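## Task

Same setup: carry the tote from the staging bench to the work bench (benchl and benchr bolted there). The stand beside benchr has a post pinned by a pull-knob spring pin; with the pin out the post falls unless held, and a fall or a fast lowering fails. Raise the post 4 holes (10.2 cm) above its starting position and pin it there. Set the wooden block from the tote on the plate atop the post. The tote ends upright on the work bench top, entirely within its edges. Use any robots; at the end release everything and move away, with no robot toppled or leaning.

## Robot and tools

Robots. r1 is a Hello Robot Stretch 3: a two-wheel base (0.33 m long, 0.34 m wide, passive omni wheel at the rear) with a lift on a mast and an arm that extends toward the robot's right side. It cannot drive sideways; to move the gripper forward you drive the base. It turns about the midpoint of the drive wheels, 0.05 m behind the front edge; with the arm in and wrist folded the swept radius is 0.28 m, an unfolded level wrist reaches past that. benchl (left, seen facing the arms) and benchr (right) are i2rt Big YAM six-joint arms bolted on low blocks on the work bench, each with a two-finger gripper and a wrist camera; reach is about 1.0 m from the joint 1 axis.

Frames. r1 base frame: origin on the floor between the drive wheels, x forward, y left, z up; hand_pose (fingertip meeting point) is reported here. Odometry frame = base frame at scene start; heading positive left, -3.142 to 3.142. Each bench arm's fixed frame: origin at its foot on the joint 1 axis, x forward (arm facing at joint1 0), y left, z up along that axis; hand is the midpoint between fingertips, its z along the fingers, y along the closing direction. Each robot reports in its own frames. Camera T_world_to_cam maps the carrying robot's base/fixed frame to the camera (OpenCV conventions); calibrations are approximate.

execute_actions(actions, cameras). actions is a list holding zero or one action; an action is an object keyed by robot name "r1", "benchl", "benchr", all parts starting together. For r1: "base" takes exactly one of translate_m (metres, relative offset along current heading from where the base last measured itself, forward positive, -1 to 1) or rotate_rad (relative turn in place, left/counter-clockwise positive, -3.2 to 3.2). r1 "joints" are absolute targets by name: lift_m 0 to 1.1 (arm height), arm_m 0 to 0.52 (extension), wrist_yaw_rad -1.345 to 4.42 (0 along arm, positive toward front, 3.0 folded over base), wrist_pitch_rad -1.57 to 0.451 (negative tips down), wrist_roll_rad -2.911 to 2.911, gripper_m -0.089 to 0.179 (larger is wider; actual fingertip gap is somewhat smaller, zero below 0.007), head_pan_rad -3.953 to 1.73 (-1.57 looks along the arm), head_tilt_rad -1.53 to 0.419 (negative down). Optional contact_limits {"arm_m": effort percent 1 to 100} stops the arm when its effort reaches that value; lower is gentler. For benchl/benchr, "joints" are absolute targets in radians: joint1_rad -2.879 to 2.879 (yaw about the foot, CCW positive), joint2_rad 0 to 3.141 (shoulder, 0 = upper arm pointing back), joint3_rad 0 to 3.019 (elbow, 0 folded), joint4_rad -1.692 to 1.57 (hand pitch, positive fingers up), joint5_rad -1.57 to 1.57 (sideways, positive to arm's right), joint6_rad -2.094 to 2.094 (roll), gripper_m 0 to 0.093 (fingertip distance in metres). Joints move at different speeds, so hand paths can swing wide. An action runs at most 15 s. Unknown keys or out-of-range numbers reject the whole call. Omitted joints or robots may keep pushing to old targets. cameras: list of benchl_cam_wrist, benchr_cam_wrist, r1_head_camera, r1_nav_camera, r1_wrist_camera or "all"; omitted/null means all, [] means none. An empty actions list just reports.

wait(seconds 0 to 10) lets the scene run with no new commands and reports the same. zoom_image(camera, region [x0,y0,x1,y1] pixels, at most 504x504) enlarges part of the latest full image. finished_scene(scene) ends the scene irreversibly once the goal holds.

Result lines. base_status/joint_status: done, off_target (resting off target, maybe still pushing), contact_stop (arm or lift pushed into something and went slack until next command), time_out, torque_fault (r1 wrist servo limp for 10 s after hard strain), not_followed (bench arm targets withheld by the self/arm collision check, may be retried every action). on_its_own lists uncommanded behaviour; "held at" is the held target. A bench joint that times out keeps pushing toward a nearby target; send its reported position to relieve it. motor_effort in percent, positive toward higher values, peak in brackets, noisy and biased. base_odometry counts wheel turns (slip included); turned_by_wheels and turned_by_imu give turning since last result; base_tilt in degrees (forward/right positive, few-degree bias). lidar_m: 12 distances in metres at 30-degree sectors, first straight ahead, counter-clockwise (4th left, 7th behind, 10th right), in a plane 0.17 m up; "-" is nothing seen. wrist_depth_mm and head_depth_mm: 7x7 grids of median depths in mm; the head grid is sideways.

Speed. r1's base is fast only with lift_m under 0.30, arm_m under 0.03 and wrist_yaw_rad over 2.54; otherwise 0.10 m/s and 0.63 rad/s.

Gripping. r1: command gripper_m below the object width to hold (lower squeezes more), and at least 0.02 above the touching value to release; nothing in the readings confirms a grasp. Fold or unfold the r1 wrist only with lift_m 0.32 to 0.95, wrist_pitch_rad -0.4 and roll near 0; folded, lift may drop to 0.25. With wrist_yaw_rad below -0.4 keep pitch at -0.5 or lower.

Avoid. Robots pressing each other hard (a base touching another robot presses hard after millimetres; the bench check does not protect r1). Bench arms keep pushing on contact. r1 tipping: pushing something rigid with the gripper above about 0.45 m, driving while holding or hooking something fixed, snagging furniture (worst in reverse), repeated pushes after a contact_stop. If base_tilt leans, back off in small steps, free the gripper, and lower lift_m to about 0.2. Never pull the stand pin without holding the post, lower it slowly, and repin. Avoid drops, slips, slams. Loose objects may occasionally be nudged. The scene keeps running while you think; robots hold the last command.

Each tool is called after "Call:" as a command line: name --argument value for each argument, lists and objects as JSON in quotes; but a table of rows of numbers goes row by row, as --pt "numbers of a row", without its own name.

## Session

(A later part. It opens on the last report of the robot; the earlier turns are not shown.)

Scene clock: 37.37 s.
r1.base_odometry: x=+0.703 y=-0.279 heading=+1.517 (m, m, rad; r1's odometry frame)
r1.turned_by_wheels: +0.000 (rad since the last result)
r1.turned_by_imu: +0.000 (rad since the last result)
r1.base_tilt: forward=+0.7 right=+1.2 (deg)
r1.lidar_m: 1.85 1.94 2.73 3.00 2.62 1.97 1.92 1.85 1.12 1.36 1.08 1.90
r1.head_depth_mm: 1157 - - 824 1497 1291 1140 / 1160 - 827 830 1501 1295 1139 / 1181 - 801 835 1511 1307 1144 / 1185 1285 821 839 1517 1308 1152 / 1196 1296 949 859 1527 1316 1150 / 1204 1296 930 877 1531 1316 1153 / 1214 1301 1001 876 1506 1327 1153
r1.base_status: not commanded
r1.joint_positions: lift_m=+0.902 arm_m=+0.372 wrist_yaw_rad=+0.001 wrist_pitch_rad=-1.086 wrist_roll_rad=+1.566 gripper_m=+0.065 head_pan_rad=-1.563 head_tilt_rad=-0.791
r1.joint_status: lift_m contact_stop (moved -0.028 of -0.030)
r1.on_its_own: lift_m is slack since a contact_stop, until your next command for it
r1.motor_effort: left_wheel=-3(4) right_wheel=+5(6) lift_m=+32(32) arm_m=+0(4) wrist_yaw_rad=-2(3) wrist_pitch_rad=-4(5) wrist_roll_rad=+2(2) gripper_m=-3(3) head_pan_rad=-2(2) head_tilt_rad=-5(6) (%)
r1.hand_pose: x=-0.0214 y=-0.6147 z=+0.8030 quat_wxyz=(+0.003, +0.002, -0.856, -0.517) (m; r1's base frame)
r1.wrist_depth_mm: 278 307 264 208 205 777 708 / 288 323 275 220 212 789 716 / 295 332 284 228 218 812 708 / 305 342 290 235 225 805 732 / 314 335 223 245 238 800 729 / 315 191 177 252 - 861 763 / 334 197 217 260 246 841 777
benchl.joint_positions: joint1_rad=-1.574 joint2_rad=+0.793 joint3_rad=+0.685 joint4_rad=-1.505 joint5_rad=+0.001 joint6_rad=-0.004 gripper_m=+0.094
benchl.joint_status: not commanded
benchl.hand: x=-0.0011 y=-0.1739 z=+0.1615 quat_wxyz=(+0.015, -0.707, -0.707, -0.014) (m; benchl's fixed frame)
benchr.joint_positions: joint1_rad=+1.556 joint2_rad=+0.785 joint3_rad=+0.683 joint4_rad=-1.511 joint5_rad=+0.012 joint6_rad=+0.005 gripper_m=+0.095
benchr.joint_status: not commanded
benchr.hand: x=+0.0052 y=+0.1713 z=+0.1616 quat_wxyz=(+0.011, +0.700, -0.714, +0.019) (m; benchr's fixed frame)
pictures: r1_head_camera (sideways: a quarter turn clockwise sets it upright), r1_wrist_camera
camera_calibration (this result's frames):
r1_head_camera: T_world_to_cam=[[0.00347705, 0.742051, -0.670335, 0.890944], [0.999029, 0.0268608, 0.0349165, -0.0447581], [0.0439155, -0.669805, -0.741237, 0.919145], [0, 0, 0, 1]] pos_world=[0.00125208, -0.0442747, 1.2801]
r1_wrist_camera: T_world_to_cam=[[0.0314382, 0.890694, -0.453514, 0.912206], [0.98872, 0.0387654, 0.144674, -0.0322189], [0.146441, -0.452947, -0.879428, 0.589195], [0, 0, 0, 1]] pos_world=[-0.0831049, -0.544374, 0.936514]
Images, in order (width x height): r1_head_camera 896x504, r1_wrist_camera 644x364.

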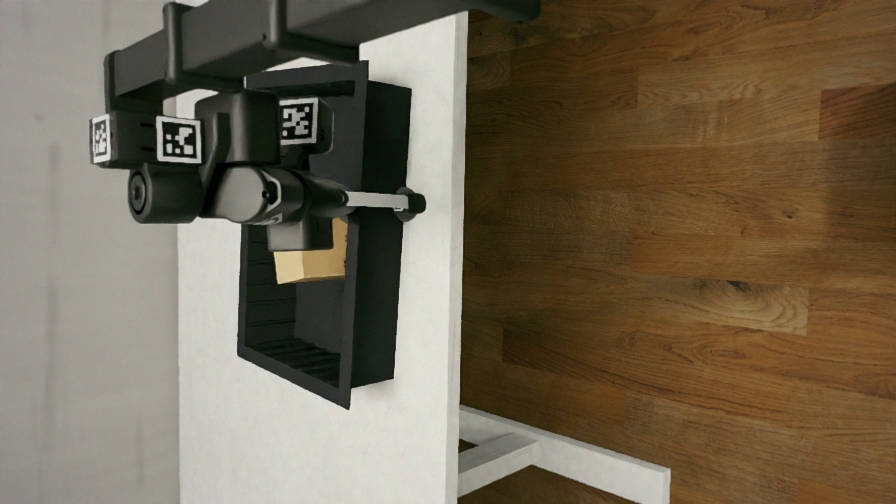

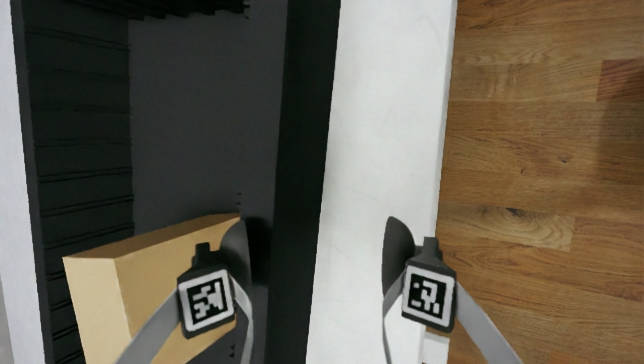

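Call:
execute_actions --actions '[{"r1":{"joints":{"lift_m":0.925,"wrist_pitch_rad":-1.1}}}]' --cameras '[]'

Call:
execute_actions --actions '[{"r1":{"joints":{"arm_m":0.392}}}]' --cameras '[]'

Call:
execute_actions --actions '[{"r1":{"joints":{"lift_m":0.87}}}]' --cameras '["r1_head_camera","r1_wrist_camera"]'

Scene clock: 39.30 s.
r1.base_odometry: x=+0.703 y=-0.279 heading=+1.517 (m, m, rad; r1's odometry frame)
r1.turned_by_wheels: +0.000 (rad since the last result)
r1.turned_by_imu: +0.000 (rad since the last result)
r1.base_tilt: forward=+0.6 right=+1.3 (deg)
r1.lidar_m: 1.84 1.94 2.74 2.99 2.63 1.97 1.92 1.85 1.12 1.36 1.08 1.90
r1.head_depth_mm: 1146 - 891 823 1500 1293 1137 / 1132 - 869 826 1499 1299 1134 / 1157 - 812 830 1515 1304 1140 / 1187 1285 821 838 1509 1302 1146 / 1195 1289 951 858 1524 1313 1148 / 1204 1302 928 871 1535 1319 1160 / 1212 1312 995 876 1513 1315 1168
r1.base_status: not commanded
r1.joint_positions: lift_m=+0.925 arm_m=+0.372 wrist_yaw_rad=+0.001 wrist_pitch_rad=-1.102 wrist_roll_rad=+1.566 gripper_m=+0.065 head_pan_rad=-1.563 head_tilt_rad=-0.791
r1.joint_status: all done
r1.motor_effort: left_wheel=-3(3) right_wheel=+4(5) lift_m=+42(42) arm_m=+0(1) wrist_yaw_rad=-2(2) wrist_pitch_rad=+0(5) wrist_roll_rad=+2(2) gripper_m=-1(4) head_pan_rad=-2(2) head_tilt_rad=-6(6) (%)
r1.hand_pose: x=-0.0214 y=-0.6111 z=+0.8238 quat_wxyz=(+0.003, +0.002, -0.852, -0.524) (m; r1's base frame)
r1.wrist_depth_mm: 286 319 282 218 228 783 713 / 303 335 295 232 231 815 737 / 310 349 308 244 240 796 734 / 321 360 313 256 246 846 727 / 335 344 249 263 258 871 763 / 442 209 - 273 - 858 785 / 447 223 337 281 271 870 785
benchl.joint_positions: joint1_rad=-1.574 joint2_rad=+0.793 joint3_rad=+0.685 joint4_rad=-1.505 joint5_rad=+0.001 joint6_rad=-0.004 gripper_m=+0.094
benchl.joint_status: not commanded
benchl.hand: x=-0.0011 y=-0.1739 z=+0.1615 quat_wxyz=(+0.015, -0.707, -0.707, -0.014) (m; benchl's fixed frame)
benchr.joint_positions: joint1_rad=+1.556 joint2_rad=+0.785 joint3_rad=+0.683 joint4_rad=-1.511 joint5_rad=+0.012 joint6_rad=+0.005 gripper_m=+0.095
benchr.joint_status: not commanded
benchr.hand: x=+0.0052 y=+0.1713 z=+0.1616 quat_wxyz=(+0.011, +0.700, -0.714, +0.019) (m; benchr's fixed frame)
pictures: none
No camera images: the call's "cameras" was empty. Leave "cameras" out to get every camera's image.

Scene clock: 40.33 s.
r1.base_odometry: x=+0.703 y=-0.279 heading=+1.517 (m, m, rad; r1's odometry frame)
r1.turned_by_wheels: +0.000 (rad since the last result)
r1.turned_by_imu: +0.000 (rad since the last result)
r1.base_tilt: forward=+0.6 right=+1.3 (deg)
r1.lidar_m: 1.85 1.94 2.73 2.99 2.62 1.97 1.92 1.86 1.13 1.36 1.08 1.89
r1.head_depth_mm: 1146 - 897 821 1501 1290 1135 / 1127 - 876 829 1500 1297 1138 / 1159 - 933 832 1525 1301 1141 / 1188 1280 823 840 1517 1309 1149 / 1195 1282 952 858 1522 1318 1151 / 1201 1299 928 878 1546 1316 1155 / 1212 1316 999 879 1512 1322 1159
r1.base_status: not commanded
r1.joint_positions: lift_m=+0.925 arm_m=+0.392 wrist_yaw_rad=+0.001 wrist_pitch_rad=-1.102 wrist_roll_rad=+1.566 gripper_m=+0.065 head_pan_rad=-1.563 head_tilt_rad=-0.791
r1.joint_status: all done
r1.motor_effort: left_wheel=-3(3) right_wheel=+4(4) lift_m=+42(42) arm_m=+4(4) wrist_yaw_rad=-2(1) wrist_pitch_rad=+0(0) wrist_roll_rad=+2(2) gripper_m=+0(1) head_pan_rad=-2(2) head_tilt_rad=-6(6) (%)
r1.hand_pose: x=-0.0214 y=-0.6306 z=+0.8237 quat_wxyz=(+0.003, +0.002, -0.852, -0.524) (m; r1's base frame)
r1.wrist_depth_mm: 279 309 282 208 221 786 705 / 285 328 297 208 228 779 718 / 381 337 304 218 232 817 759 / 395 347 317 228 237 854 764 / 411 334 275 245 238 874 748 / 522 205 - 247 - 867 790 / 549 278 226 269 259 872 786
benchl.joint_positions: joint1_rad=-1.574 joint2_rad=+0.793 joint3_rad=+0.685 joint4_rad=-1.505 joint5_rad=+0.001 joint6_rad=-0.004 gripper_m=+0.094
benchl.joint_status: not commanded
benchl.hand: x=-0.0011 y=-0.1739 z=+0.1615 quat_wxyz=(+0.015, -0.707, -0.707, -0.014) (m; benchl's fixed frame)
benchr.joint_positions: joint1_rad=+1.556 joint2_rad=+0.785 joint3_rad=+0.683 joint4_rad=-1.511 joint5_rad=+0.012 joint6_rad=+0.005 gripper_m=+0.095
benchr.joint_status: not commanded
benchr.hand: x=+0.0052 y=+0.1713 z=+0.1616 quat_wxyz=(+0.011, +0.700, -0.714, +0.019) (m; benchr's fixed frame)
pictures: none
No camera images: the call's "cameras" was empty. Leave "cameras" out to get every camera's image.

Scene clock: 41.67 s.
r1.base_odometry: x=+0.703 y=-0.279 heading=+1.517 (m, m, rad; r1's odometry frame)
r1.turned_by_wheels: +0.000 (rad since the last result)
r1.turned_by_imu: +0.000 (rad since the last result)
r1.base_tilt: forward=+0.7 right=+1.3 (deg)
r1.lidar_m: 1.84 1.94 2.73 2.99 2.62 1.98 1.93 1.86 1.12 1.36 1.08 1.90
r1.head_depth_mm: 1164 1258 - 1238 1461 1291 1134 / 1172 - 790 822 1499 1304 1139 / 1179 - 801 832 1511 1302 1146 / 1191 1282 820 842 1523 1313 1146 / 1195 1289 950 855 1517 1316 1156 / 1211 1300 934 877 1536 1317 1161 / 1209 1308 1001 878 1523 1330 1158
r1.base_status: not commanded
r1.joint_positions: lift_m=+0.871 arm_m=+0.392 wrist_yaw_rad=+0.001 wrist_pitch_rad=-1.053 wrist_roll_rad=+1.567 gripper_m=+0.065 head_pan_rad=-1.563 head_tilt_rad=-0.791
r1.joint_status: all done
r1.motor_effort: left_wheel=-3(3) right_wheel=+4(4) lift_m=+17(38) arm_m=+3(4) wrist_yaw_rad=-2(2) wrist_pitch_rad=-14(14) wrist_roll_rad=+2(2) gripper_m=-8(8) head_pan_rad=-2(2) head_tilt_rad=-6(6) (%)
r1.hand_pose: x=-0.0214 y=-0.6425 z=+0.7746 quat_wxyz=(+0.002, +0.001, -0.864, -0.503) (m; r1's base frame)
r1.wrist_depth_mm: 258 280 239 156 175 166 681 / 263 292 245 164 181 730 710 / 272 299 252 172 185 750 686 / 279 310 259 184 188 796 689 / 286 314 206 197 188 767 731 / 227 164 139 209 - 847 734 / 176 155 151 219 205 820 741
benchl.joint_positions: joint1_rad=-1.574 joint2_rad=+0.793 joint3_rad=+0.685 joint4_rad=-1.505 joint5_rad=+0.001 joint6_rad=-0.004 gripper_m=+0.094
benchl.joint_status: not commanded
benchl.hand: x=-0.0011 y=-0.1739 z=+0.1615 quat_wxyz=(+0.015, -0.707, -0.707, -0.014) (m; benchl's fixed frame)
benchr.joint_positions: joint1_rad=+1.556 joint2_rad=+0.785 joint3_rad=+0.683 joint4_rad=-1.511 joint5_rad=+0.012 joint6_rad=+0.005 gripper_m=+0.095
benchr.joint_status: not commanded
benchr.hand: x=+0.0052 y=+0.1713 z=+0.1616 quat_wxyz=(+0.011, +0.700, -0.714, +0.019) (m; benchr's fixed frame)
pictures: r1_head_camera (sideways: a quarter turn clockwise sets it upright), r1_wrist_camera
camera_calibration (this result's frames):
r1_head_camera: T_world_to_cam=[[0.00347697, 0.742051, -0.670335, 0.890944], [0.999029, 0.0268609, 0.0349165, -0.0447581], [0.0439156, -0.669805, -0.741237, 0.919145], [0, 0, 0, 1]] pos_world=[0.00125209, -0.0442747, 1.2801]
r1_wrist_camera: T_world_to_cam=[[0.0325254, 0.874785, -0.483419, 0.937069], [0.988676, 0.042736, 0.143854, -0.0238649], [0.146501, -0.482623, -0.863488, 0.520235], [0, 0, 0, 1]] pos_world=[-0.0830988, -0.567636, 0.905647]
Images, in order (width x height): r1_head_camera 896x504, r1_wrist_camera 644x364.

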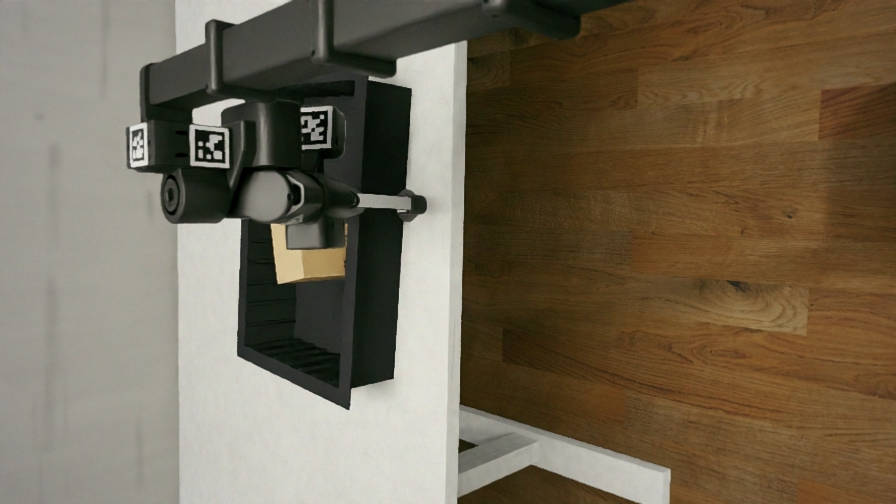

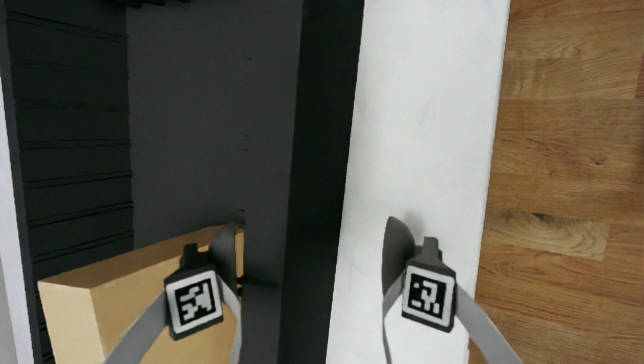

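Straddled as deep as before (gripper housing may touch block, pitch effort −14). Grip.

Call:
execute_actions --actions '[{"r1":{"joints":{"gripper_m":-0.035,"wrist_pitch_rad":-1.05}}}]' --cameras '[]'

Call:
execute_actions --actions '[{"r1":{"joints":{"lift_m":0.95,"wrist_pitch_rad":-0.85}}}]' --cameras '["r1_head_camera","r1_wrist_camera"]'

Scene clock: 43.83 s.
r1.base_odometry: x=+0.703 y=-0.279 heading=+1.517 (m, m, rad; r1's odometry frame)
r1.turned_by_wheels: +0.000 (rad since the last result)
r1.turned_by_imu: +0.000 (rad since the last result)
r1.base_tilt: forward=+0.6 right=+1.4 (deg)
r1.lidar_m: 1.84 1.94 2.73 2.99 2.62 1.98 1.92 1.85 1.12 1.35 1.08 1.89
r1.head_depth_mm: 1168 1256 - 1232 1474 1287 1138 / 1174 - 888 827 1506 1298 1141 / 1179 - 786 834 1510 1306 1144 / 1188 1289 812 841 1526 1313 1148 / 1190 1292 949 855 1529 1317 1149 / 1203 1298 907 876 1545 1321 1158 / 1207 1306 1001 880 1516 1330 1162
r1.base_status: not commanded
r1.joint_positions: lift_m=+0.871 arm_m=+0.392 wrist_yaw_rad=+0.000 wrist_pitch_rad=-1.007 wrist_roll_rad=+1.580 gripper_m=-0.034 head_pan_rad=-1.563 head_tilt_rad=-0.791
r1.joint_status: all done
r1.motor_effort: left_wheel=-1(3) right_wheel=+0(4) lift_m=+18(18) arm_m=+2(3) wrist_yaw_rad=+0(2) wrist_pitch_rad=-13(17) wrist_roll_rad=-6(6) gripper_m=-29(100) head_pan_rad=-1(1) head_tilt_rad=-6(6) (%)
r1.hand_pose: x=-0.0215 y=-0.6532 z=+0.7797 quat_wxyz=(-0.004, -0.002, -0.876, -0.483) (m; r1's base frame)
r1.wrist_depth_mm: 242 274 241 116 178 161 657 / 248 280 247 119 183 167 677 / 256 290 254 124 189 171 699 / 262 309 262 130 193 178 700 / 271 311 253 131 199 182 712 / 276 162 177 134 198 777 721 / 287 150 193 148 211 808 737
benchl.joint_positions: joint1_rad=-1.574 joint2_rad=+0.793 joint3_rad=+0.685 joint4_rad=-1.505 joint5_rad=+0.001 joint6_rad=-0.004 gripper_m=+0.094
benchl.joint_status: not commanded
benchl.hand: x=-0.0011 y=-0.1739 z=+0.1615 quat_wxyz=(+0.015, -0.707, -0.707, -0.014) (m; benchl's fixed frame)
benchr.joint_positions: joint1_rad=+1.556 joint2_rad=+0.785 joint3_rad=+0.683 joint4_rad=-1.511 joint5_rad=+0.012 joint6_rad=+0.005 gripper_m=+0.095
benchr.joint_status: not commanded
benchr.hand: x=+0.0052 y=+0.1713 z=+0.1616 quat_wxyz=(+0.011, +0.700, -0.714, +0.019) (m; benchr's fixed frame)
pictures: none
No camera images: the call's "cameras" was empty. Leave "cameras" out to get every camera's image.

Scene clock: 45.40 s.
r1.base_odometry: x=+0.703 y=-0.279 heading=+1.517 (m, m, rad; r1's odometry frame)
r1.turned_by_wheels: +0.000 (rad since the last result)
r1.turned_by_imu: +0.000 (rad since the last result)
r1.base_tilt: forward=+0.6 right=+1.4 (deg)
r1.lidar_m: 1.85 1.94 2.73 2.99 2.62 1.97 1.92 1.85 1.12 1.35 1.08 1.89
r1.head_depth_mm: 1126 - 930 823 1501 1296 1137 / - - 774 848 1508 1296 1142 / 1136 - 780 858 1512 1304 1143 / 1186 1285 777 861 1523 1304 1142 / 1196 1288 794 869 1521 1316 1156 / 1199 1298 903 871 1530 1316 1158 / 1208 1311 999 876 1515 1333 1162
r1.base_status: not commanded
r1.joint_positions: lift_m=+0.949 arm_m=+0.392 wrist_yaw_rad=-0.003 wrist_pitch_rad=-0.906 wrist_roll_rad=+1.577 gripper_m=-0.034 head_pan_rad=-1.563 head_tilt_rad=-0.791
r1.joint_status: wrist_pitch_rad off_target (ended at -0.906, target -0.850); the others done
r1.motor_effort: left_wheel=-2(5) right_wheel=+3(7) lift_m=+47(49) arm_m=+2(2) wrist_yaw_rad=+4(3) wrist_pitch_rad=+16(17) wrist_roll_rad=-4(8) gripper_m=-28(29) head_pan_rad=-1(1) head_tilt_rad=-6(6) (%)
r1.hand_pose: x=-0.0219 y=-0.6757 z=+0.8714 quat_wxyz=(-0.003, -0.003, -0.899, -0.438) (m; r1's base frame)
r1.wrist_depth_mm: 578 555 287 151 177 228 209 / 596 565 347 154 184 233 215 / 603 601 357 160 190 234 712 / 594 638 372 168 197 241 725 / 625 675 375 160 212 245 736 / 628 686 202 151 278 251 766 / 658 712 200 188 214 256 783
benchl.joint_positions: joint1_rad=-1.574 joint2_rad=+0.793 joint3_rad=+0.685 joint4_rad=-1.505 joint5_rad=+0.001 joint6_rad=-0.004 gripper_m=+0.094
benchl.joint_status: not commanded
benchl.hand: x=-0.0011 y=-0.1739 z=+0.1615 quat_wxyz=(+0.015, -0.707, -0.707, -0.014) (m; benchl's fixed frame)
benchr.joint_positions: joint1_rad=+1.556 joint2_rad=+0.785 joint3_rad=+0.683 joint4_rad=-1.511 joint5_rad=+0.012 joint6_rad=+0.005 gripper_m=+0.095
benchr.joint_status: not commanded
benchr.hand: x=+0.0052 y=+0.1713 z=+0.1616 quat_wxyz=(+0.011, +0.700, -0.714, +0.019) (m; benchr's fixed frame)
pictures: r1_head_camera (sideways: a quarter turn clockwise sets it upright), r1_wrist_camera
camera_calibration (this result's frames):
r1_head_camera: T_world_to_cam=[[0.00347559, 0.742264, -0.670099, 0.890637], [0.999029, 0.0268494, 0.0349226, -0.044766], [0.0439135, -0.66957, -0.74145, 0.919422], [0, 0, 0, 1]] pos_world=[0.00125202, -0.0442678, 1.28008]
r1_wrist_camera: T_world_to_cam=[[0.0452322, 0.79443, -0.605669, 1.06544], [0.98851, 0.05194, 0.141951, -0.0279823], [0.144229, -0.605131, -0.782953, 0.434913], [0, 0, 0, 1]] pos_world=[-0.0832584, -0.581788, 0.989794]
Images, in order (width x height): r1_head_camera 896x504, r1_wrist_camera 644x364.

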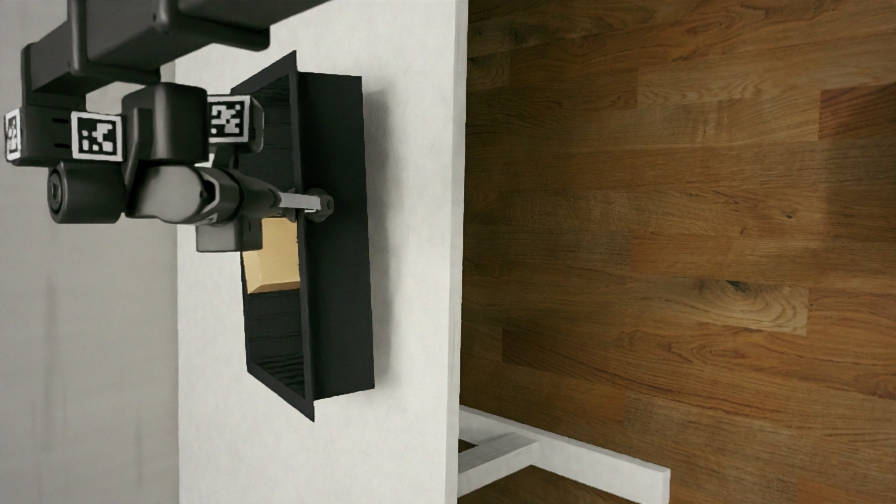

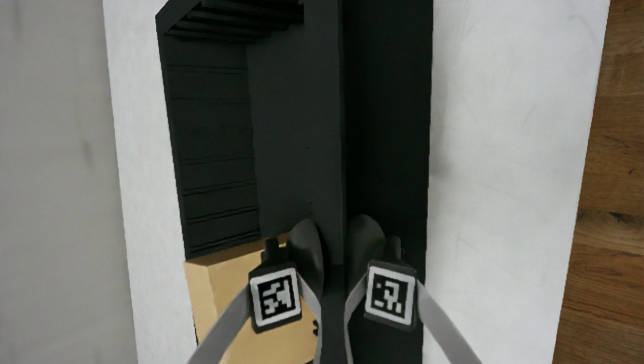

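Call:
execute_actions --actions '[{"r1":{"joints":{"lift_m":1.06,"wrist_pitch_rad":-0.7}}}]' --cameras '["r1_head_camera","r1_wrist_camera","r1_nav_camera"]'

Scene clock: 47.83 s.
r1.base_odometry: x=+0.703 y=-0.279 heading=+1.517 (m, m, rad; r1's odometry frame)
r1.turned_by_wheels: +0.000 (rad since the last result)
r1.turned_by_imu: +0.000 (rad since the last result)
r1.base_tilt: forward=+0.7 right=+1.3 (deg)
r1.lidar_m: 1.84 1.93 2.73 2.99 2.61 1.97 1.92 1.85 1.12 1.36 1.08 1.89
r1.head_depth_mm: 1175 1244 956 822 1500 1291 1140 / - 1258 881 848 1513 1297 1138 / - 1221 883 858 1504 1299 1145 / 1191 1277 862 864 1518 1310 1151 / 1194 1295 977 868 1516 1311 1160 / 1204 1297 934 873 1545 1317 1155 / 1215 1306 1001 880 1518 1317 1160
r1.base_status: not commanded
r1.joint_positions: lift_m=+1.060 arm_m=+0.392 wrist_yaw_rad=-0.003 wrist_pitch_rad=-0.715 wrist_roll_rad=+1.577 gripper_m=-0.034 head_pan_rad=-1.563 head_tilt_rad=-0.791
r1.joint_status: all done
r1.motor_effort: left_wheel=-1(4) right_wheel=+3(5) lift_m=+42(48) arm_m=+2(1) wrist_yaw_rad=+3(3) wrist_pitch_rad=+4(21) wrist_roll_rad=-4(4) gripper_m=-17(28) head_pan_rad=-2(2) head_tilt_rad=-5(6) (%)
r1.hand_pose: x=-0.0219 y=-0.7144 z=+1.0120 quat_wxyz=(-0.003, -0.002, -0.937, -0.350) (m; r1's base frame)
r1.wrist_depth_mm: 552 638 724 562 355 321 291 / 563 640 764 500 425 326 293 / 578 662 767 516 442 333 299 / 596 689 776 524 452 338 304 / 597 684 819 652 309 337 306 / 609 693 824 - 368 342 313 / 622 711 821 642 436 360 318
benchl.joint_positions: joint1_rad=-1.574 joint2_rad=+0.793 joint3_rad=+0.685 joint4_rad=-1.505 joint5_rad=+0.001 joint6_rad=-0.004 gripper_m=+0.094
benchl.joint_status: not commanded
benchl.hand: x=-0.0011 y=-0.1739 z=+0.1615 quat_wxyz=(+0.015, -0.707, -0.707, -0.014) (m; benchl's fixed frame)
benchr.joint_positions: joint1_rad=+1.556 joint2_rad=+0.785 joint3_rad=+0.683 joint4_rad=-1.511 joint5_rad=+0.012 joint6_rad=+0.005 gripper_m=+0.095
benchr.joint_status: not commanded
benchr.hand: x=+0.0052 y=+0.1713 z=+0.1616 quat_wxyz=(+0.011, +0.700, -0.714, +0.019) (m; benchr's fixed frame)
pictures: r1_head_camera (sideways: a quarter turn clockwise sets it upright), r1_nav_camera (sideways: a quarter turn counterclockwise sets it upright), r1_wrist_camera
camera_calibration (this result's frames):
r1_head_camera: T_world_to_cam=[[0.00350256, 0.742301, -0.670058, 0.890582], [0.99903, 0.0268108, 0.0349236, -0.0447674], [0.0438886, -0.66953, -0.741487, 0.919471], [0, 0, 0, 1]] pos_world=[0.00125038, -0.0442664, 1.28008]
r1_nav_camera: T_world_to_cam=[[-0.0300909, -0.735043, 0.677352, -0.840853], [-0.999489, 0.0148109, -0.0283294, 0.0953694], [0.0107911, -0.677858, -0.735113, 0.911829], [0, 0, 0, 1]] pos_world=[0.0601789, -0.0013853, 1.24255]
r1_wrist_camera: T_world_to_cam=[[0.0443052, 0.664953, -0.74557, 1.2303], [0.988556, 0.0785419, 0.128794, -0.0135788], [0.1442, -0.742744, -0.653864, 0.292606], [0, 0, 0, 1]] pos_world=[-0.0832792, -0.599696, 1.11035]
Images, in order (width x height): r1_head_camera 896x504, r1_nav_camera 672x504, r1_wrist_camera 644x364.

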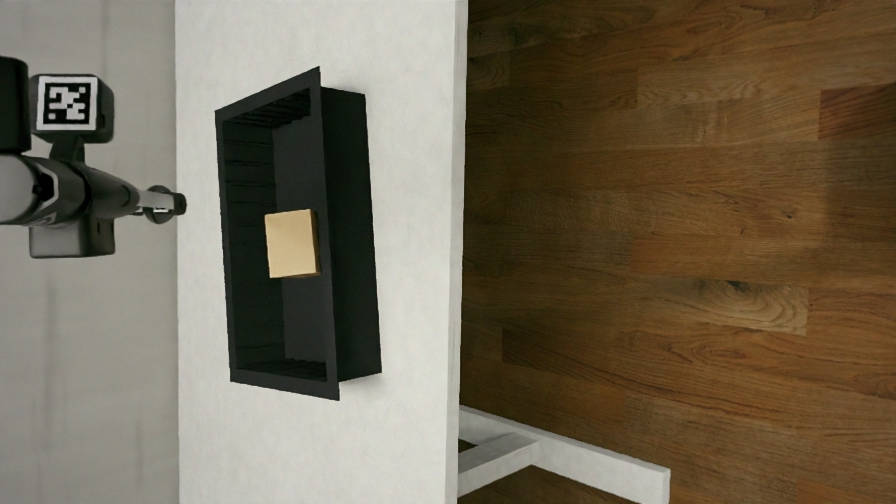

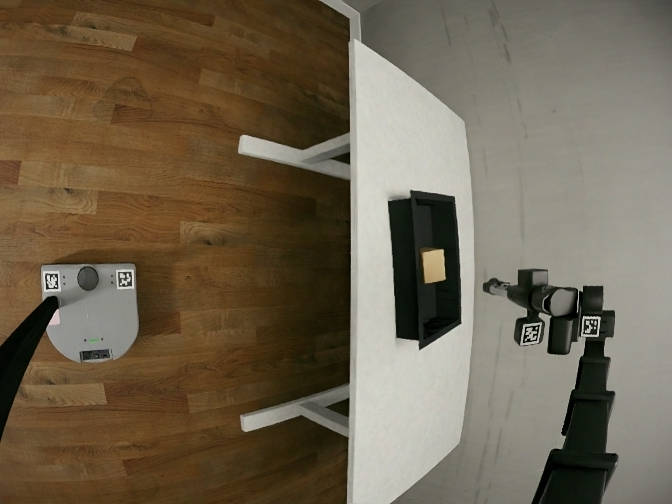

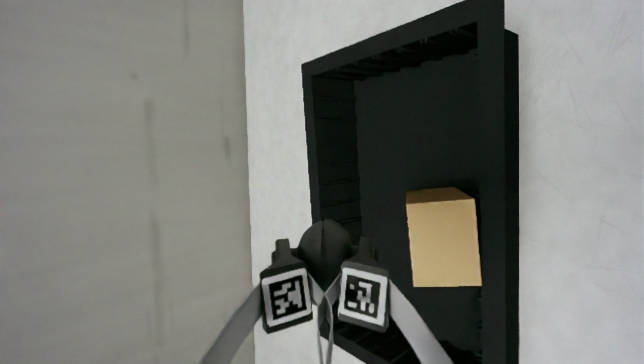

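Call:
execute_actions --actions '[{"r1":{"base":{"translate_m":-0.025},"joints":{"wrist_pitch_rad":-1.1,"gripper_m":0.07,"arm_m":0.455}}}]' --cameras '[]'

Call:
execute_actions --actions '[{"r1":{"joints":{"lift_m":0.93}}}]' --cameras '["r1_head_camera","r1_wrist_camera"]'

Scene clock: 51.70 s.
r1.base_odometry: x=+0.702 y=-0.304 heading=+1.517 (m, m, rad; r1's odometry frame)
r1.turned_by_wheels: +0.000 (rad since the last result)
r1.turned_by_imu: +0.000 (rad since the last result)
r1.base_tilt: forward=+0.7 right=+1.3 (deg)
r1.lidar_m: 1.87 1.96 2.77 2.99 2.59 1.95 1.90 1.85 1.11 1.36 1.09 1.92
r1.head_depth_mm: 1165 1241 961 819 1500 1290 1138 / 1134 1247 905 829 1500 1295 1137 / - 1259 884 857 1508 1298 1146 / 1191 1279 849 864 1523 1308 1151 / 1197 1288 975 869 1523 1311 1158 / 1201 1296 933 872 1534 1318 1155 / 1210 1314 999 875 1512 1322 1159
r1.base_status: done
r1.joint_positions: lift_m=+1.060 arm_m=+0.455 wrist_yaw_rad=-0.003 wrist_pitch_rad=-1.102 wrist_roll_rad=+1.577 gripper_m=+0.070 head_pan_rad=-1.563 head_tilt_rad=-0.791
r1.joint_status: all done
r1.motor_effort: left_wheel=-2(6) right_wheel=+3(7) lift_m=+42(42) arm_m=+5(3) wrist_yaw_rad=+3(3) wrist_pitch_rad=+0(4) wrist_roll_rad=-4(4) gripper_m=+1(99) head_pan_rad=-2(1) head_tilt_rad=-6(6) (%)
r1.hand_pose: x=-0.0218 y=-0.6938 z=+0.9588 quat_wxyz=(-0.003, -0.003, -0.852, -0.524) (m; r1's base frame)
r1.wrist_depth_mm: 585 541 452 384 347 307 788 / 591 561 386 348 343 315 839 / 602 588 452 414 356 323 819 / 613 595 461 425 362 332 833 / 609 622 465 327 369 338 854 / 626 670 - 304 - 349 886 / 627 702 476 455 390 368 883
benchl.joint_positions: joint1_rad=-1.574 joint2_rad=+0.793 joint3_rad=+0.685 joint4_rad=-1.505 joint5_rad=+0.001 joint6_rad=-0.004 gripper_m=+0.094
benchl.joint_status: not commanded
benchl.hand: x=-0.0011 y=-0.1739 z=+0.1615 quat_wxyz=(+0.015, -0.707, -0.707, -0.014) (m; benchl's fixed frame)
benchr.joint_positions: joint1_rad=+1.556 joint2_rad=+0.785 joint3_rad=+0.683 joint4_rad=-1.511 joint5_rad=+0.012 joint6_rad=+0.005 gripper_m=+0.095
benchr.joint_status: not commanded
benchr.hand: x=+0.0052 y=+0.1713 z=+0.1616 quat_wxyz=(+0.011, +0.700, -0.714, +0.019) (m; benchr's fixed frame)
pictures: none
No camera images: the call's "cameras" was empty. Leave "cameras" out to get every camera's image.

Scene clock: 53.70 s.
r1.base_odometry: x=+0.702 y=-0.304 heading=+1.517 (m, m, rad; r1's odometry frame)
r1.turned_by_wheels: +0.000 (rad since the last result)
r1.turned_by_imu: +0.000 (rad since the last result)
r1.base_tilt: forward=+0.8 right=+1.3 (deg)
r1.lidar_m: 1.87 1.96 2.77 2.99 2.59 1.95 1.90 1.85 1.11 1.35 1.09 1.92
r1.head_depth_mm: 1137 - 928 826 1495 1288 1137 / 1112 1201 905 829 1508 1298 1146 / 1135 - 884 856 1510 1297 1147 / 1190 1277 848 860 1513 1306 1150 / 1195 1281 983 870 1523 1309 1152 / 1206 1308 934 874 1540 1320 1157 / 1208 1306 999 875 1519 1330 1162
r1.base_status: not commanded
r1.joint_positions: lift_m=+0.930 arm_m=+0.455 wrist_yaw_rad=-0.003 wrist_pitch_rad=-1.102 wrist_roll_rad=+1.577 gripper_m=+0.070 head_pan_rad=-1.563 head_tilt_rad=-0.791
r1.joint_status: all done
r1.motor_effort: left_wheel=-2(2) right_wheel=+3(3) lift_m=+22(37) arm_m=+4(4) wrist_yaw_rad=+3(2) wrist_pitch_rad=+1(0) wrist_roll_rad=-4(4) gripper_m=+0(1) head_pan_rad=-2(1) head_tilt_rad=-6(6) (%)
r1.hand_pose: x=-0.0218 y=-0.6936 z=+0.8294 quat_wxyz=(-0.003, -0.003, -0.852, -0.524) (m; r1's base frame)
r1.wrist_depth_mm: 431 235 197 242 225 205 192 / 294 305 293 237 231 209 696 / 314 350 312 235 237 209 726 / 480 360 322 234 243 216 737 / 508 358 332 236 247 219 747 / 551 352 - 236 - 222 781 / 583 329 188 204 262 224 797
benchl.joint_positions: joint1_rad=-1.574 joint2_rad=+0.793 joint3_rad=+0.685 joint4_rad=-1.505 joint5_rad=+0.001 joint6_rad=-0.004 gripper_m=+0.094
benchl.joint_status: not commanded
benchl.hand: x=-0.0011 y=-0.1739 z=+0.1615 quat_wxyz=(+0.015, -0.707, -0.707, -0.014) (m; benchl's fixed frame)
benchr.joint_positions: joint1_rad=+1.556 joint2_rad=+0.785 joint3_rad=+0.683 joint4_rad=-1.511 joint5_rad=+0.012 joint6_rad=+0.005 gripper_m=+0.095
benchr.joint_status: not commanded
benchr.hand: x=+0.0052 y=+0.1713 z=+0.1616 quat_wxyz=(+0.011, +0.700, -0.714, +0.019) (m; benchr's fixed frame)
pictures: r1_head_camera (sideways: a quarter turn clockwise sets it upright), r1_wrist_camera
camera_calibration (this result's frames):
r1_head_camera: T_world_to_cam=[[0.00350274, 0.742301, -0.670058, 0.890582], [0.99903, 0.0268106, 0.0349236, -0.0447674], [0.0438885, -0.66953, -0.741487, 0.919471], [0, 0, 0, 1]] pos_world=[0.00125037, -0.0442664, 1.28008]
r1_wrist_camera: T_world_to_cam=[[0.0451305, 0.897251, -0.439209, 0.987481], [0.988436, 0.0236073, 0.149793, -0.0473871], [0.14477, -0.44089, -0.885809, 0.590396], [0, 0, 0, 1]] pos_world=[-0.0831981, -0.6246, 0.963787]
Images, in order (width x height): r1_head_camera 896x504, r1_wrist_camera 644x364.

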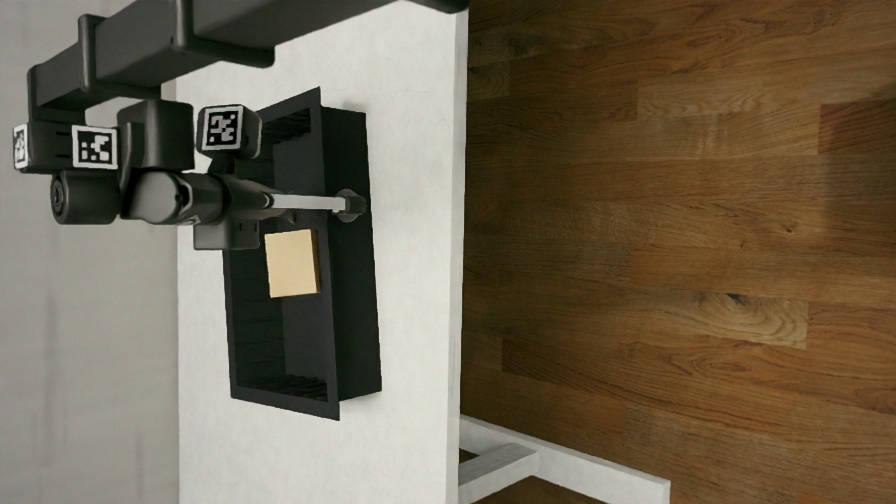

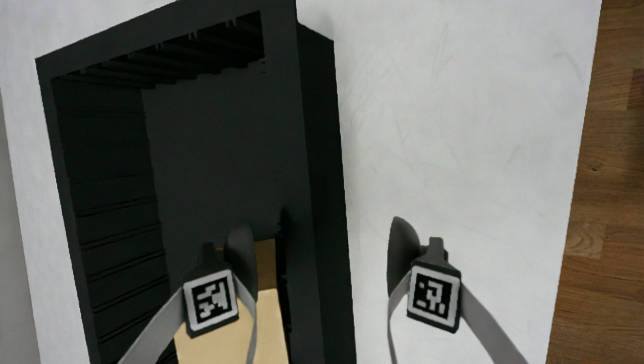

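Call:
execute_actions --actions '[{"r1":{"base":{"translate_m":-0.035}}}]' --cameras '[]'

Call:
execute_actions --actions '[{"r1":{"joints":{"lift_m":0.875}}}]' --cameras '["r1_wrist_camera"]'

Call:
execute_actions --actions '[{"r1":{"base":{"translate_m":0.10}}}]' --cameras '["r1_head_camera","r1_wrist_camera"]'

Scene clock: 56.43 s.
r1.base_odometry: x=+0.700 y=-0.339 heading=+1.517 (m, m, rad; r1's odometry frame)
r1.turned_by_wheels: +0.000 (rad since the last result)
r1.turned_by_imu: +0.000 (rad since the last result)
r1.base_tilt: forward=+0.7 right=+1.5 (deg)
r1.lidar_m: 1.91 2.00 2.83 3.00 2.54 1.91 1.86 1.85 1.08 1.35 1.11 1.96
r1.head_depth_mm: 1136 - 928 826 1498 1293 1141 / 1118 1199 930 827 1497 1299 1145 / 1141 - 882 856 1517 1298 1141 / 1180 1283 876 866 1516 1308 1148 / 1194 1287 889 865 1526 1316 1155 / 1197 1289 924 874 1526 1319 1159 / 1200 1308 999 879 1517 1323 1158
r1.base_status: done
r1.joint_positions: lift_m=+0.930 arm_m=+0.455 wrist_yaw_rad=-0.003 wrist_pitch_rad=-1.102 wrist_roll_rad=+1.577 gripper_m=+0.070 head_pan_rad=-1.563 head_tilt_rad=-0.791
r1.joint_status: not commanded
r1.motor_effort: left_wheel=-2(4) right_wheel=+3(6) lift_m=+22(22) arm_m=+4(3) wrist_yaw_rad=+3(3) wrist_pitch_rad=+0(0) wrist_roll_rad=-4(4) gripper_m=+0(0) head_pan_rad=-1(2) head_tilt_rad=-6(6) (%)
r1.hand_pose: x=-0.0218 y=-0.6936 z=+0.8294 quat_wxyz=(-0.003, -0.003, -0.852, -0.524) (m; r1's base frame)
r1.wrist_depth_mm: 432 352 296 256 227 203 192 / 442 244 199 251 233 207 703 / 310 338 308 242 237 210 716 / 400 356 324 240 242 215 718 / 510 361 335 242 244 220 744 / 545 360 - 258 - 223 766 / 575 343 201 247 261 225 805
benchl.joint_positions: joint1_rad=-1.574 joint2_rad=+0.793 joint3_rad=+0.685 joint4_rad=-1.505 joint5_rad=+0.001 joint6_rad=-0.004 gripper_m=+0.094
benchl.joint_status: not commanded
benchl.hand: x=-0.0011 y=-0.1739 z=+0.1615 quat_wxyz=(+0.015, -0.707, -0.707, -0.014) (m; benchl's fixed frame)
benchr.joint_positions: joint1_rad=+1.556 joint2_rad=+0.785 joint3_rad=+0.683 joint4_rad=-1.511 joint5_rad=+0.012 joint6_rad=+0.005 gripper_m=+0.095
benchr.joint_status: not commanded
benchr.hand: x=+0.0052 y=+0.1713 z=+0.1616 quat_wxyz=(+0.011, +0.700, -0.714, +0.019) (m; benchr's fixed frame)
pictures: none
No camera images: the call's "cameras" was empty. Leave "cameras" out to get every camera's image.

Scene clock: 57.77 s.
r1.base_odometry: x=+0.700 y=-0.339 heading=+1.517 (m, m, rad; r1's odometry frame)
r1.turned_by_wheels: +0.000 (rad since the last result)
r1.turned_by_imu: +0.000 (rad since the last result)
r1.base_tilt: forward=+0.5 right=+1.3 (deg)
r1.lidar_m: 1.91 1.99 2.83 2.99 2.55 1.91 1.86 1.85 1.09 1.35 1.11 1.95
r1.head_depth_mm: 1166 1252 - 837 1473 1289 1140 / 1150 - 919 830 1502 1296 1144 / 1172 - 879 859 1518 1306 1144 / 1189 1285 867 863 1513 1300 1151 / 1199 1292 884 867 1533 1319 1160 / 1201 1293 926 873 1537 1320 1154 / 1203 1305 1002 880 1524 1321 1159
r1.base_status: not commanded
r1.joint_positions: lift_m=+0.876 arm_m=+0.455 wrist_yaw_rad=-0.003 wrist_pitch_rad=-1.057 wrist_roll_rad=+1.577 gripper_m=+0.070 head_pan_rad=-1.563 head_tilt_rad=-0.791
r1.joint_status: all done
r1.motor_effort: left_wheel=-2(2) right_wheel=+3(3) lift_m=+17(21) arm_m=+2(4) wrist_yaw_rad=+3(3) wrist_pitch_rad=-13(13) wrist_roll_rad=-4(4) gripper_m=-8(8) head_pan_rad=-2(2) head_tilt_rad=-6(6) (%)
r1.hand_pose: x=-0.0218 y=-0.7045 z=+0.7791 quat_wxyz=(-0.003, -0.003, -0.863, -0.504) (m; r1's base frame)
r1.wrist_depth_mm: 377 289 141 207 180 158 142 / 219 174 140 205 183 162 144 / 275 306 166 205 190 166 148 / 285 320 166 208 193 168 150 / 287 318 146 210 194 172 154 / 295 332 146 211 - 175 158 / 297 309 192 209 209 176 165
benchl.joint_positions: joint1_rad=-1.574 joint2_rad=+0.793 joint3_rad=+0.685 joint4_rad=-1.505 joint5_rad=+0.001 joint6_rad=-0.004 gripper_m=+0.094
benchl.joint_status: not commanded
benchl.hand: x=-0.0011 y=-0.1739 z=+0.1615 quat_wxyz=(+0.015, -0.707, -0.707, -0.014) (m; benchl's fixed frame)
benchr.joint_positions: joint1_rad=+1.556 joint2_rad=+0.785 joint3_rad=+0.683 joint4_rad=-1.511 joint5_rad=+0.012 joint6_rad=+0.005 gripper_m=+0.095
benchr.joint_status: not commanded
benchr.hand: x=+0.0052 y=+0.1713 z=+0.1616 quat_wxyz=(+0.011, +0.700, -0.714, +0.019) (m; benchr's fixed frame)
pictures: r1_wrist_camera
camera_calibration (this result's frames):
r1_wrist_camera: T_world_to_cam=[[0.045051, 0.876345, -0.479572, 0.991882], [0.988452, 0.0304243, 0.148451, -0.0337261], [0.144685, -0.480722, -0.864854, 0.49667], [0, 0, 0, 1]] pos_world=[-0.0832092, -0.629445, 0.910233]
Images, in order (width x height): r1_wrist_camera 644x364.

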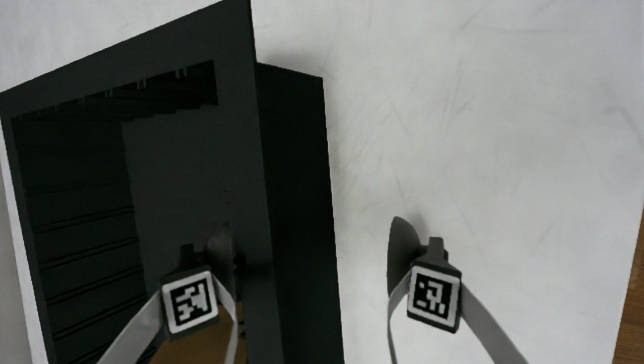

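Scene clock: 60.03 s.
r1.base_odometry: x=+0.705 y=-0.240 heading=+1.517 (m, m, rad; r1's odometry frame)
r1.turned_by_wheels: +0.000 (rad since the last result)
r1.turned_by_imu: +0.000 (rad since the last result)
r1.base_tilt: forward=+0.7 right=+1.3 (deg)
r1.lidar_m: 1.80 1.90 2.67 2.98 2.67 2.02 1.96 1.86 1.15 1.36 1.06 1.86
r1.head_depth_mm: 1167 1256 - 1644 1469 1295 1132 / 1159 - 846 852 1502 1298 1136 / 1182 - 847 860 1519 1296 1146 / 1193 1272 837 861 1527 1304 1148 / 1196 1290 899 869 1522 1311 1163 / 1203 1303 931 872 1524 1319 1158 / 1214 1307 1002 877 1516 1328 1159
r1.base_status: done
r1.joint_positions: lift_m=+0.875 arm_m=+0.455 wrist_yaw_rad=-0.004 wrist_pitch_rad=-1.100 wrist_roll_rad=+1.577 gripper_m=+0.070 head_pan_rad=-1.563 head_tilt_rad=-0.791
r1.joint_status: not commanded
r1.motor_effort: left_wheel=-4(9) right_wheel=+6(13) lift_m=+22(22) arm_m=+3(2) wrist_yaw_rad=+4(5) wrist_pitch_rad=+0(13) wrist_roll_rad=-4(4) gripper_m=-1(8) head_pan_rad=-2(2) head_tilt_rad=-6(5) (%)
r1.hand_pose: x=-0.0219 y=-0.6942 z=+0.7746 quat_wxyz=(-0.003, -0.003, -0.852, -0.523) (m; r1's base frame)
r1.wrist_depth_mm: 253 275 230 114 177 157 145 / 259 281 235 153 181 161 149 / 264 289 242 161 184 163 154 / 272 297 250 172 187 167 666 / 277 308 224 183 191 172 680 / 283 170 136 194 - 173 738 / 284 128 137 209 203 173 740
benchl.joint_positions: joint1_rad=-1.574 joint2_rad=+0.793 joint3_rad=+0.685 joint4_rad=-1.505 joint5_rad=+0.001 joint6_rad=-0.004 gripper_m=+0.094
benchl.joint_status: not commanded
benchl.hand: x=-0.0011 y=-0.1739 z=+0.1615 quat_wxyz=(+0.015, -0.707, -0.707, -0.014) (m; benchl's fixed frame)
benchr.joint_positions: joint1_rad=+1.556 joint2_rad=+0.785 joint3_rad=+0.683 joint4_rad=-1.511 joint5_rad=+0.012 joint6_rad=+0.005 gripper_m=+0.095
benchr.joint_status: not commanded
benchr.hand: x=+0.0052 y=+0.1713 z=+0.1616 quat_wxyz=(+0.011, +0.700, -0.714, +0.019) (m; benchr's fixed frame)
pictures: r1_head_camera (sideways: a quarter turn clockwise sets it upright), r1_wrist_camera
camera_calibration (this result's frames):
r1_head_camera: T_world_to_cam=[[0.00350265, 0.742301, -0.670058, 0.890582], [0.99903, 0.0268107, 0.0349236, -0.0447674], [0.0438885, -0.66953, -0.741487, 0.919471], [0, 0, 0, 1]] pos_world=[0.00125038, -0.0442664, 1.28008]
r1_wrist_camera: T_world_to_cam=[[0.0460418, 0.896285, -0.441082, 0.964761], [0.988464, 0.0229016, 0.149716, -0.039495], [0.14429, -0.442887, -0.884891, 0.539511], [0, 0, 0, 1]] pos_world=[-0.0832257, -0.624853, 0.90886]
Images, in order (width x height): r1_head_camera 896x504, r1_wrist_camera 644x364.

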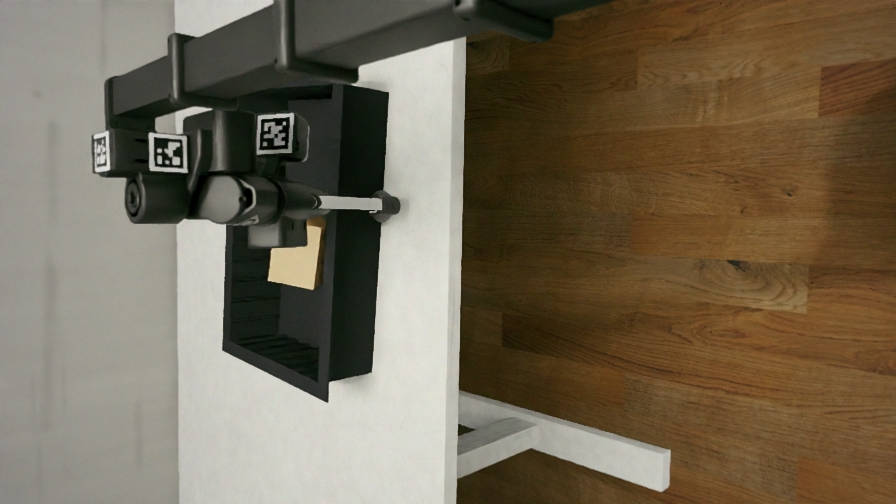

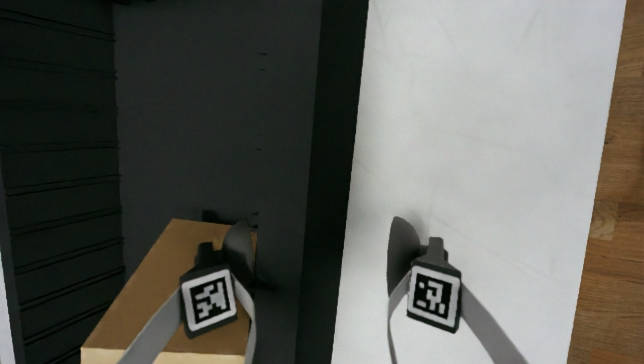

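Call:
execute_actions --actions '[{"r1":{"joints":{"lift_m":0.86}}}]' --cameras '[]'

Call:
execute_actions --actions '[{"r1":{"joints":{"gripper_m":-0.04}}}]' --cameras '["r1_wrist_camera"]'

Call:
execute_actions --actions '[{"r1":{"joints":{"lift_m":0.93,"wrist_pitch_rad":-0.9}}}]' --cameras '["r1_head_camera","r1_wrist_camera"]'

Scene clock: 61.77 s.
r1.base_odometry: x=+0.705 y=-0.240 heading=+1.517 (m, m, rad; r1's odometry frame)
r1.turned_by_wheels: +0.000 (rad since the last result)
r1.turned_by_imu: +0.000 (rad since the last result)
r1.base_tilt: forward=+0.6 right=+1.5 (deg)
r1.lidar_m: 1.80 1.89 2.67 2.98 2.67 2.01 1.96 1.86 1.15 1.36 1.06 1.85
r1.head_depth_mm: 1172 1254 - 1655 1477 1291 1139 / 1174 - 846 852 1503 1296 1139 / 1176 - 851 860 1502 1301 1138 / 1185 1277 843 862 1523 1307 1147 / 1196 1290 898 871 1526 1310 1152 / 1204 1303 930 874 1524 1317 1155 / 1211 1311 996 879 1510 1317 1161
r1.base_status: not commanded
r1.joint_positions: lift_m=+0.861 arm_m=+0.455 wrist_yaw_rad=-0.004 wrist_pitch_rad=-1.084 wrist_roll_rad=+1.577 gripper_m=+0.070 head_pan_rad=-1.563 head_tilt_rad=-0.791
r1.joint_status: all done
r1.motor_effort: left_wheel=-3(4) right_wheel=+6(7) lift_m=+17(21) arm_m=+3(3) wrist_yaw_rad=+4(3) wrist_pitch_rad=-5(5) wrist_roll_rad=-4(4) gripper_m=-4(3) head_pan_rad=-2(2) head_tilt_rad=-6(6) (%)
r1.hand_pose: x=-0.0219 y=-0.6982 z=+0.7614 quat_wxyz=(-0.003, -0.003, -0.857, -0.516) (m; r1's base frame)
r1.wrist_depth_mm: 247 259 218 136 165 145 132 / 254 270 221 144 167 149 134 / 258 279 228 152 171 151 138 / 263 291 236 162 176 155 142 / 273 296 164 171 178 159 147 / 282 168 121 183 - 160 151 / 274 129 127 197 189 162 712
benchl.joint_positions: joint1_rad=-1.574 joint2_rad=+0.793 joint3_rad=+0.685 joint4_rad=-1.505 joint5_rad=+0.001 joint6_rad=-0.004 gripper_m=+0.094
benchl.joint_status: not commanded
benchl.hand: x=-0.0011 y=-0.1739 z=+0.1615 quat_wxyz=(+0.015, -0.707, -0.707, -0.014) (m; benchl's fixed frame)
benchr.joint_positions: joint1_rad=+1.556 joint2_rad=+0.785 joint3_rad=+0.683 joint4_rad=-1.511 joint5_rad=+0.012 joint6_rad=+0.005 gripper_m=+0.095
benchr.joint_status: not commanded
benchr.hand: x=+0.0052 y=+0.1713 z=+0.1616 quat_wxyz=(+0.011, +0.700, -0.714, +0.019) (m; benchr's fixed frame)
pictures: none
No camera images: the call's "cameras" was empty. Leave "cameras" out to get every camera's image.

Scene clock: 63.50 s.
r1.base_odometry: x=+0.705 y=-0.240 heading=+1.517 (m, m, rad; r1's odometry frame)
r1.turned_by_wheels: +0.000 (rad since the last result)
r1.turned_by_imu: +0.000 (rad since the last result)
r1.base_tilt: forward=+0.7 right=+1.3 (deg)
r1.lidar_m: 1.80 1.90 2.68 2.98 2.67 2.01 1.96 1.86 1.15 1.35 1.06 1.85
r1.head_depth_mm: 1163 1261 - 1653 1466 1299 1144 / 1176 - 845 851 1503 1298 1140 / 1179 - 852 860 1517 1302 1144 / 1191 1284 833 864 1518 1308 1148 / 1199 1294 958 868 1530 1315 1154 / 1209 1304 932 876 1524 1316 1155 / 1211 1313 999 881 1520 1326 1165
r1.base_status: not commanded
r1.joint_positions: lift_m=+0.861 arm_m=+0.455 wrist_yaw_rad=-0.004 wrist_pitch_rad=-1.044 wrist_roll_rad=+1.581 gripper_m=-0.039 head_pan_rad=-1.563 head_tilt_rad=-0.791
r1.joint_status: all done
r1.motor_effort: left_wheel=-2(4) right_wheel=+2(6) lift_m=+17(18) arm_m=+2(3) wrist_yaw_rad=+4(4) wrist_pitch_rad=-17(19) wrist_roll_rad=-7(7) gripper_m=-34(100) head_pan_rad=-2(2) head_tilt_rad=-6(5) (%)
r1.hand_pose: x=-0.0219 y=-0.7077 z=+0.7655 quat_wxyz=(-0.005, -0.004, -0.867, -0.499) (m; r1's base frame)
r1.wrist_depth_mm: 241 260 221 101 166 148 133 / 247 270 228 105 170 151 135 / 250 275 236 108 175 155 137 / 253 286 243 112 181 158 140 / 263 292 222 115 185 161 142 / 268 300 166 117 184 165 146 / 276 133 132 126 199 170 151
benchl.joint_positions: joint1_rad=-1.574 joint2_rad=+0.793 joint3_rad=+0.685 joint4_rad=-1.505 joint5_rad=+0.001 joint6_rad=-0.004 gripper_m=+0.094
benchl.joint_status: not commanded
benchl.hand: x=-0.0011 y=-0.1739 z=+0.1615 quat_wxyz=(+0.015, -0.707, -0.707, -0.014) (m; benchl's fixed frame)
benchr.joint_positions: joint1_rad=+1.556 joint2_rad=+0.785 joint3_rad=+0.683 joint4_rad=-1.511 joint5_rad=+0.012 joint6_rad=+0.005 gripper_m=+0.095
benchr.joint_status: not commanded
benchr.hand: x=+0.0052 y=+0.1713 z=+0.1616 quat_wxyz=(+0.011, +0.700, -0.714, +0.019) (m; benchr's fixed frame)
pictures: r1_wrist_camera
camera_calibration (this result's frames):
r1_wrist_camera: T_world_to_cam=[[0.0507322, 0.869818, -0.490758, 0.992166], [0.988253, 0.0272079, 0.150384, -0.0352459], [0.144159, -0.492623, -0.85822, 0.469868], [0, 0, 0, 1]] pos_world=[-0.0832387, -0.630577, 0.895464]
Images, in order (width x height): r1_wrist_camera 644x364.

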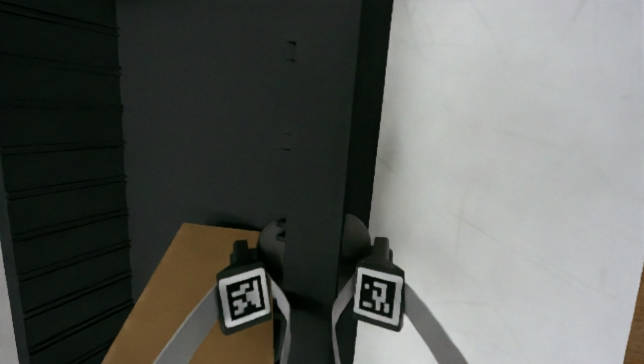

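Scene clock: 64.97 s.
r1.base_odometry: x=+0.705 y=-0.240 heading=+1.517 (m, m, rad; r1's odometry frame)
r1.turned_by_wheels: +0.000 (rad since the last result)
r1.turned_by_imu: +0.000 (rad since the last result)
r1.base_tilt: forward=+0.6 right=+1.4 (deg)
r1.lidar_m: 1.80 1.90 2.67 2.99 2.68 2.01 1.96 1.86 1.14 1.36 1.06 1.85
r1.head_depth_mm: 1144 - 928 844 1503 1292 1137 / 1133 823 877 852 1514 1297 1139 / 1139 - 881 851 1513 1300 1140 / 1194 1289 810 863 1525 1308 1146 / 1202 1281 848 868 1525 1312 1152 / 1206 1298 927 872 1529 1313 1155 / 1215 1313 998 876 1509 1315 1165
r1.base_status: not commanded
r1.joint_positions: lift_m=+0.929 arm_m=+0.455 wrist_yaw_rad=+0.000 wrist_pitch_rad=-0.969 wrist_roll_rad=+1.565 gripper_m=-0.035 head_pan_rad=-1.563 head_tilt_rad=-0.791
r1.joint_status: wrist_pitch_rad off_target (ended at -0.969, target -0.900); the others done
r1.motor_effort: left_wheel=-2(3) right_wheel=+2(5) lift_m=+48(49) arm_m=+2(1) wrist_yaw_rad=+0(4) wrist_pitch_rad=+20(24) wrist_roll_rad=+3(7) gripper_m=-30(33) head_pan_rad=-1(2) head_tilt_rad=-5(5) (%)
r1.hand_pose: x=-0.0215 y=-0.7249 z=+0.8432 quat_wxyz=(+0.003, +0.001, -0.885, -0.466) (m; r1's base frame)
r1.wrist_depth_mm: 234 250 213 129 236 207 181 / 249 280 235 131 238 210 184 / 260 294 253 110 244 214 186 / 534 303 279 117 242 219 189 / 575 304 299 119 250 222 193 / 595 319 210 125 250 226 197 / 600 347 159 146 225 229 202
benchl.joint_positions: joint1_rad=-1.574 joint2_rad=+0.793 joint3_rad=+0.685 joint4_rad=-1.505 joint5_rad=+0.001 joint6_rad=-0.004 gripper_m=+0.094
benchl.joint_status: not commanded
benchl.hand: x=-0.0011 y=-0.1739 z=+0.1615 quat_wxyz=(+0.015, -0.707, -0.707, -0.014) (m; benchl's fixed frame)
benchr.joint_positions: joint1_rad=+1.556 joint2_rad=+0.785 joint3_rad=+0.683 joint4_rad=-1.511 joint5_rad=+0.012 joint6_rad=+0.005 gripper_m=+0.095
benchr.joint_status: not commanded
benchr.hand: x=+0.0052 y=+0.1713 z=+0.1616 quat_wxyz=(+0.011, +0.700, -0.714, +0.019) (m; benchr's fixed frame)
pictures: r1_head_camera (sideways: a quarter turn clockwise sets it upright), r1_wrist_camera
camera_calibration (this result's frames):
r1_head_camera: T_world_to_cam=[[0.00350273, 0.742301, -0.670057, 0.890582], [0.99903, 0.0268106, 0.0349236, -0.0447674], [0.0438885, -0.66953, -0.741487, 0.919471], [0, 0, 0, 1]] pos_world=[0.00125037, -0.0442664, 1.28008]
r1_wrist_camera: T_world_to_cam=[[0.0305635, 0.831224, -0.555097, 1.0711], [0.988812, 0.0559761, 0.138265, -0.0157894], [0.146001, -0.553112, -0.820214, 0.452088], [0, 0, 0, 1]] pos_world=[-0.0831292, -0.639386, 0.967557]
Images, in order (width x height): r1_head_camera 896x504, r1_wrist_camera 644x364.

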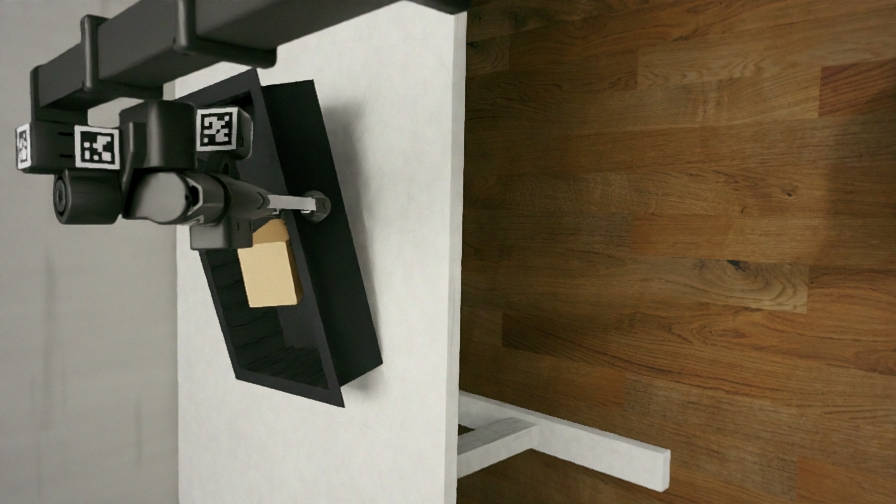

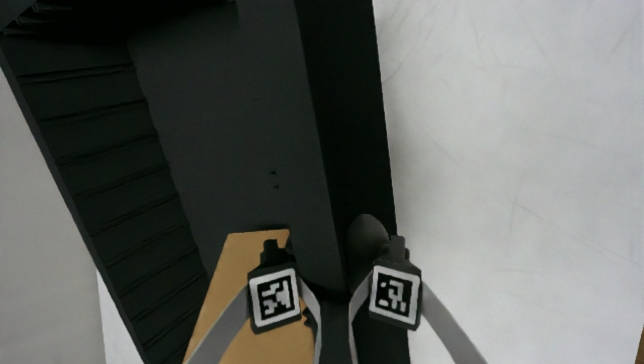

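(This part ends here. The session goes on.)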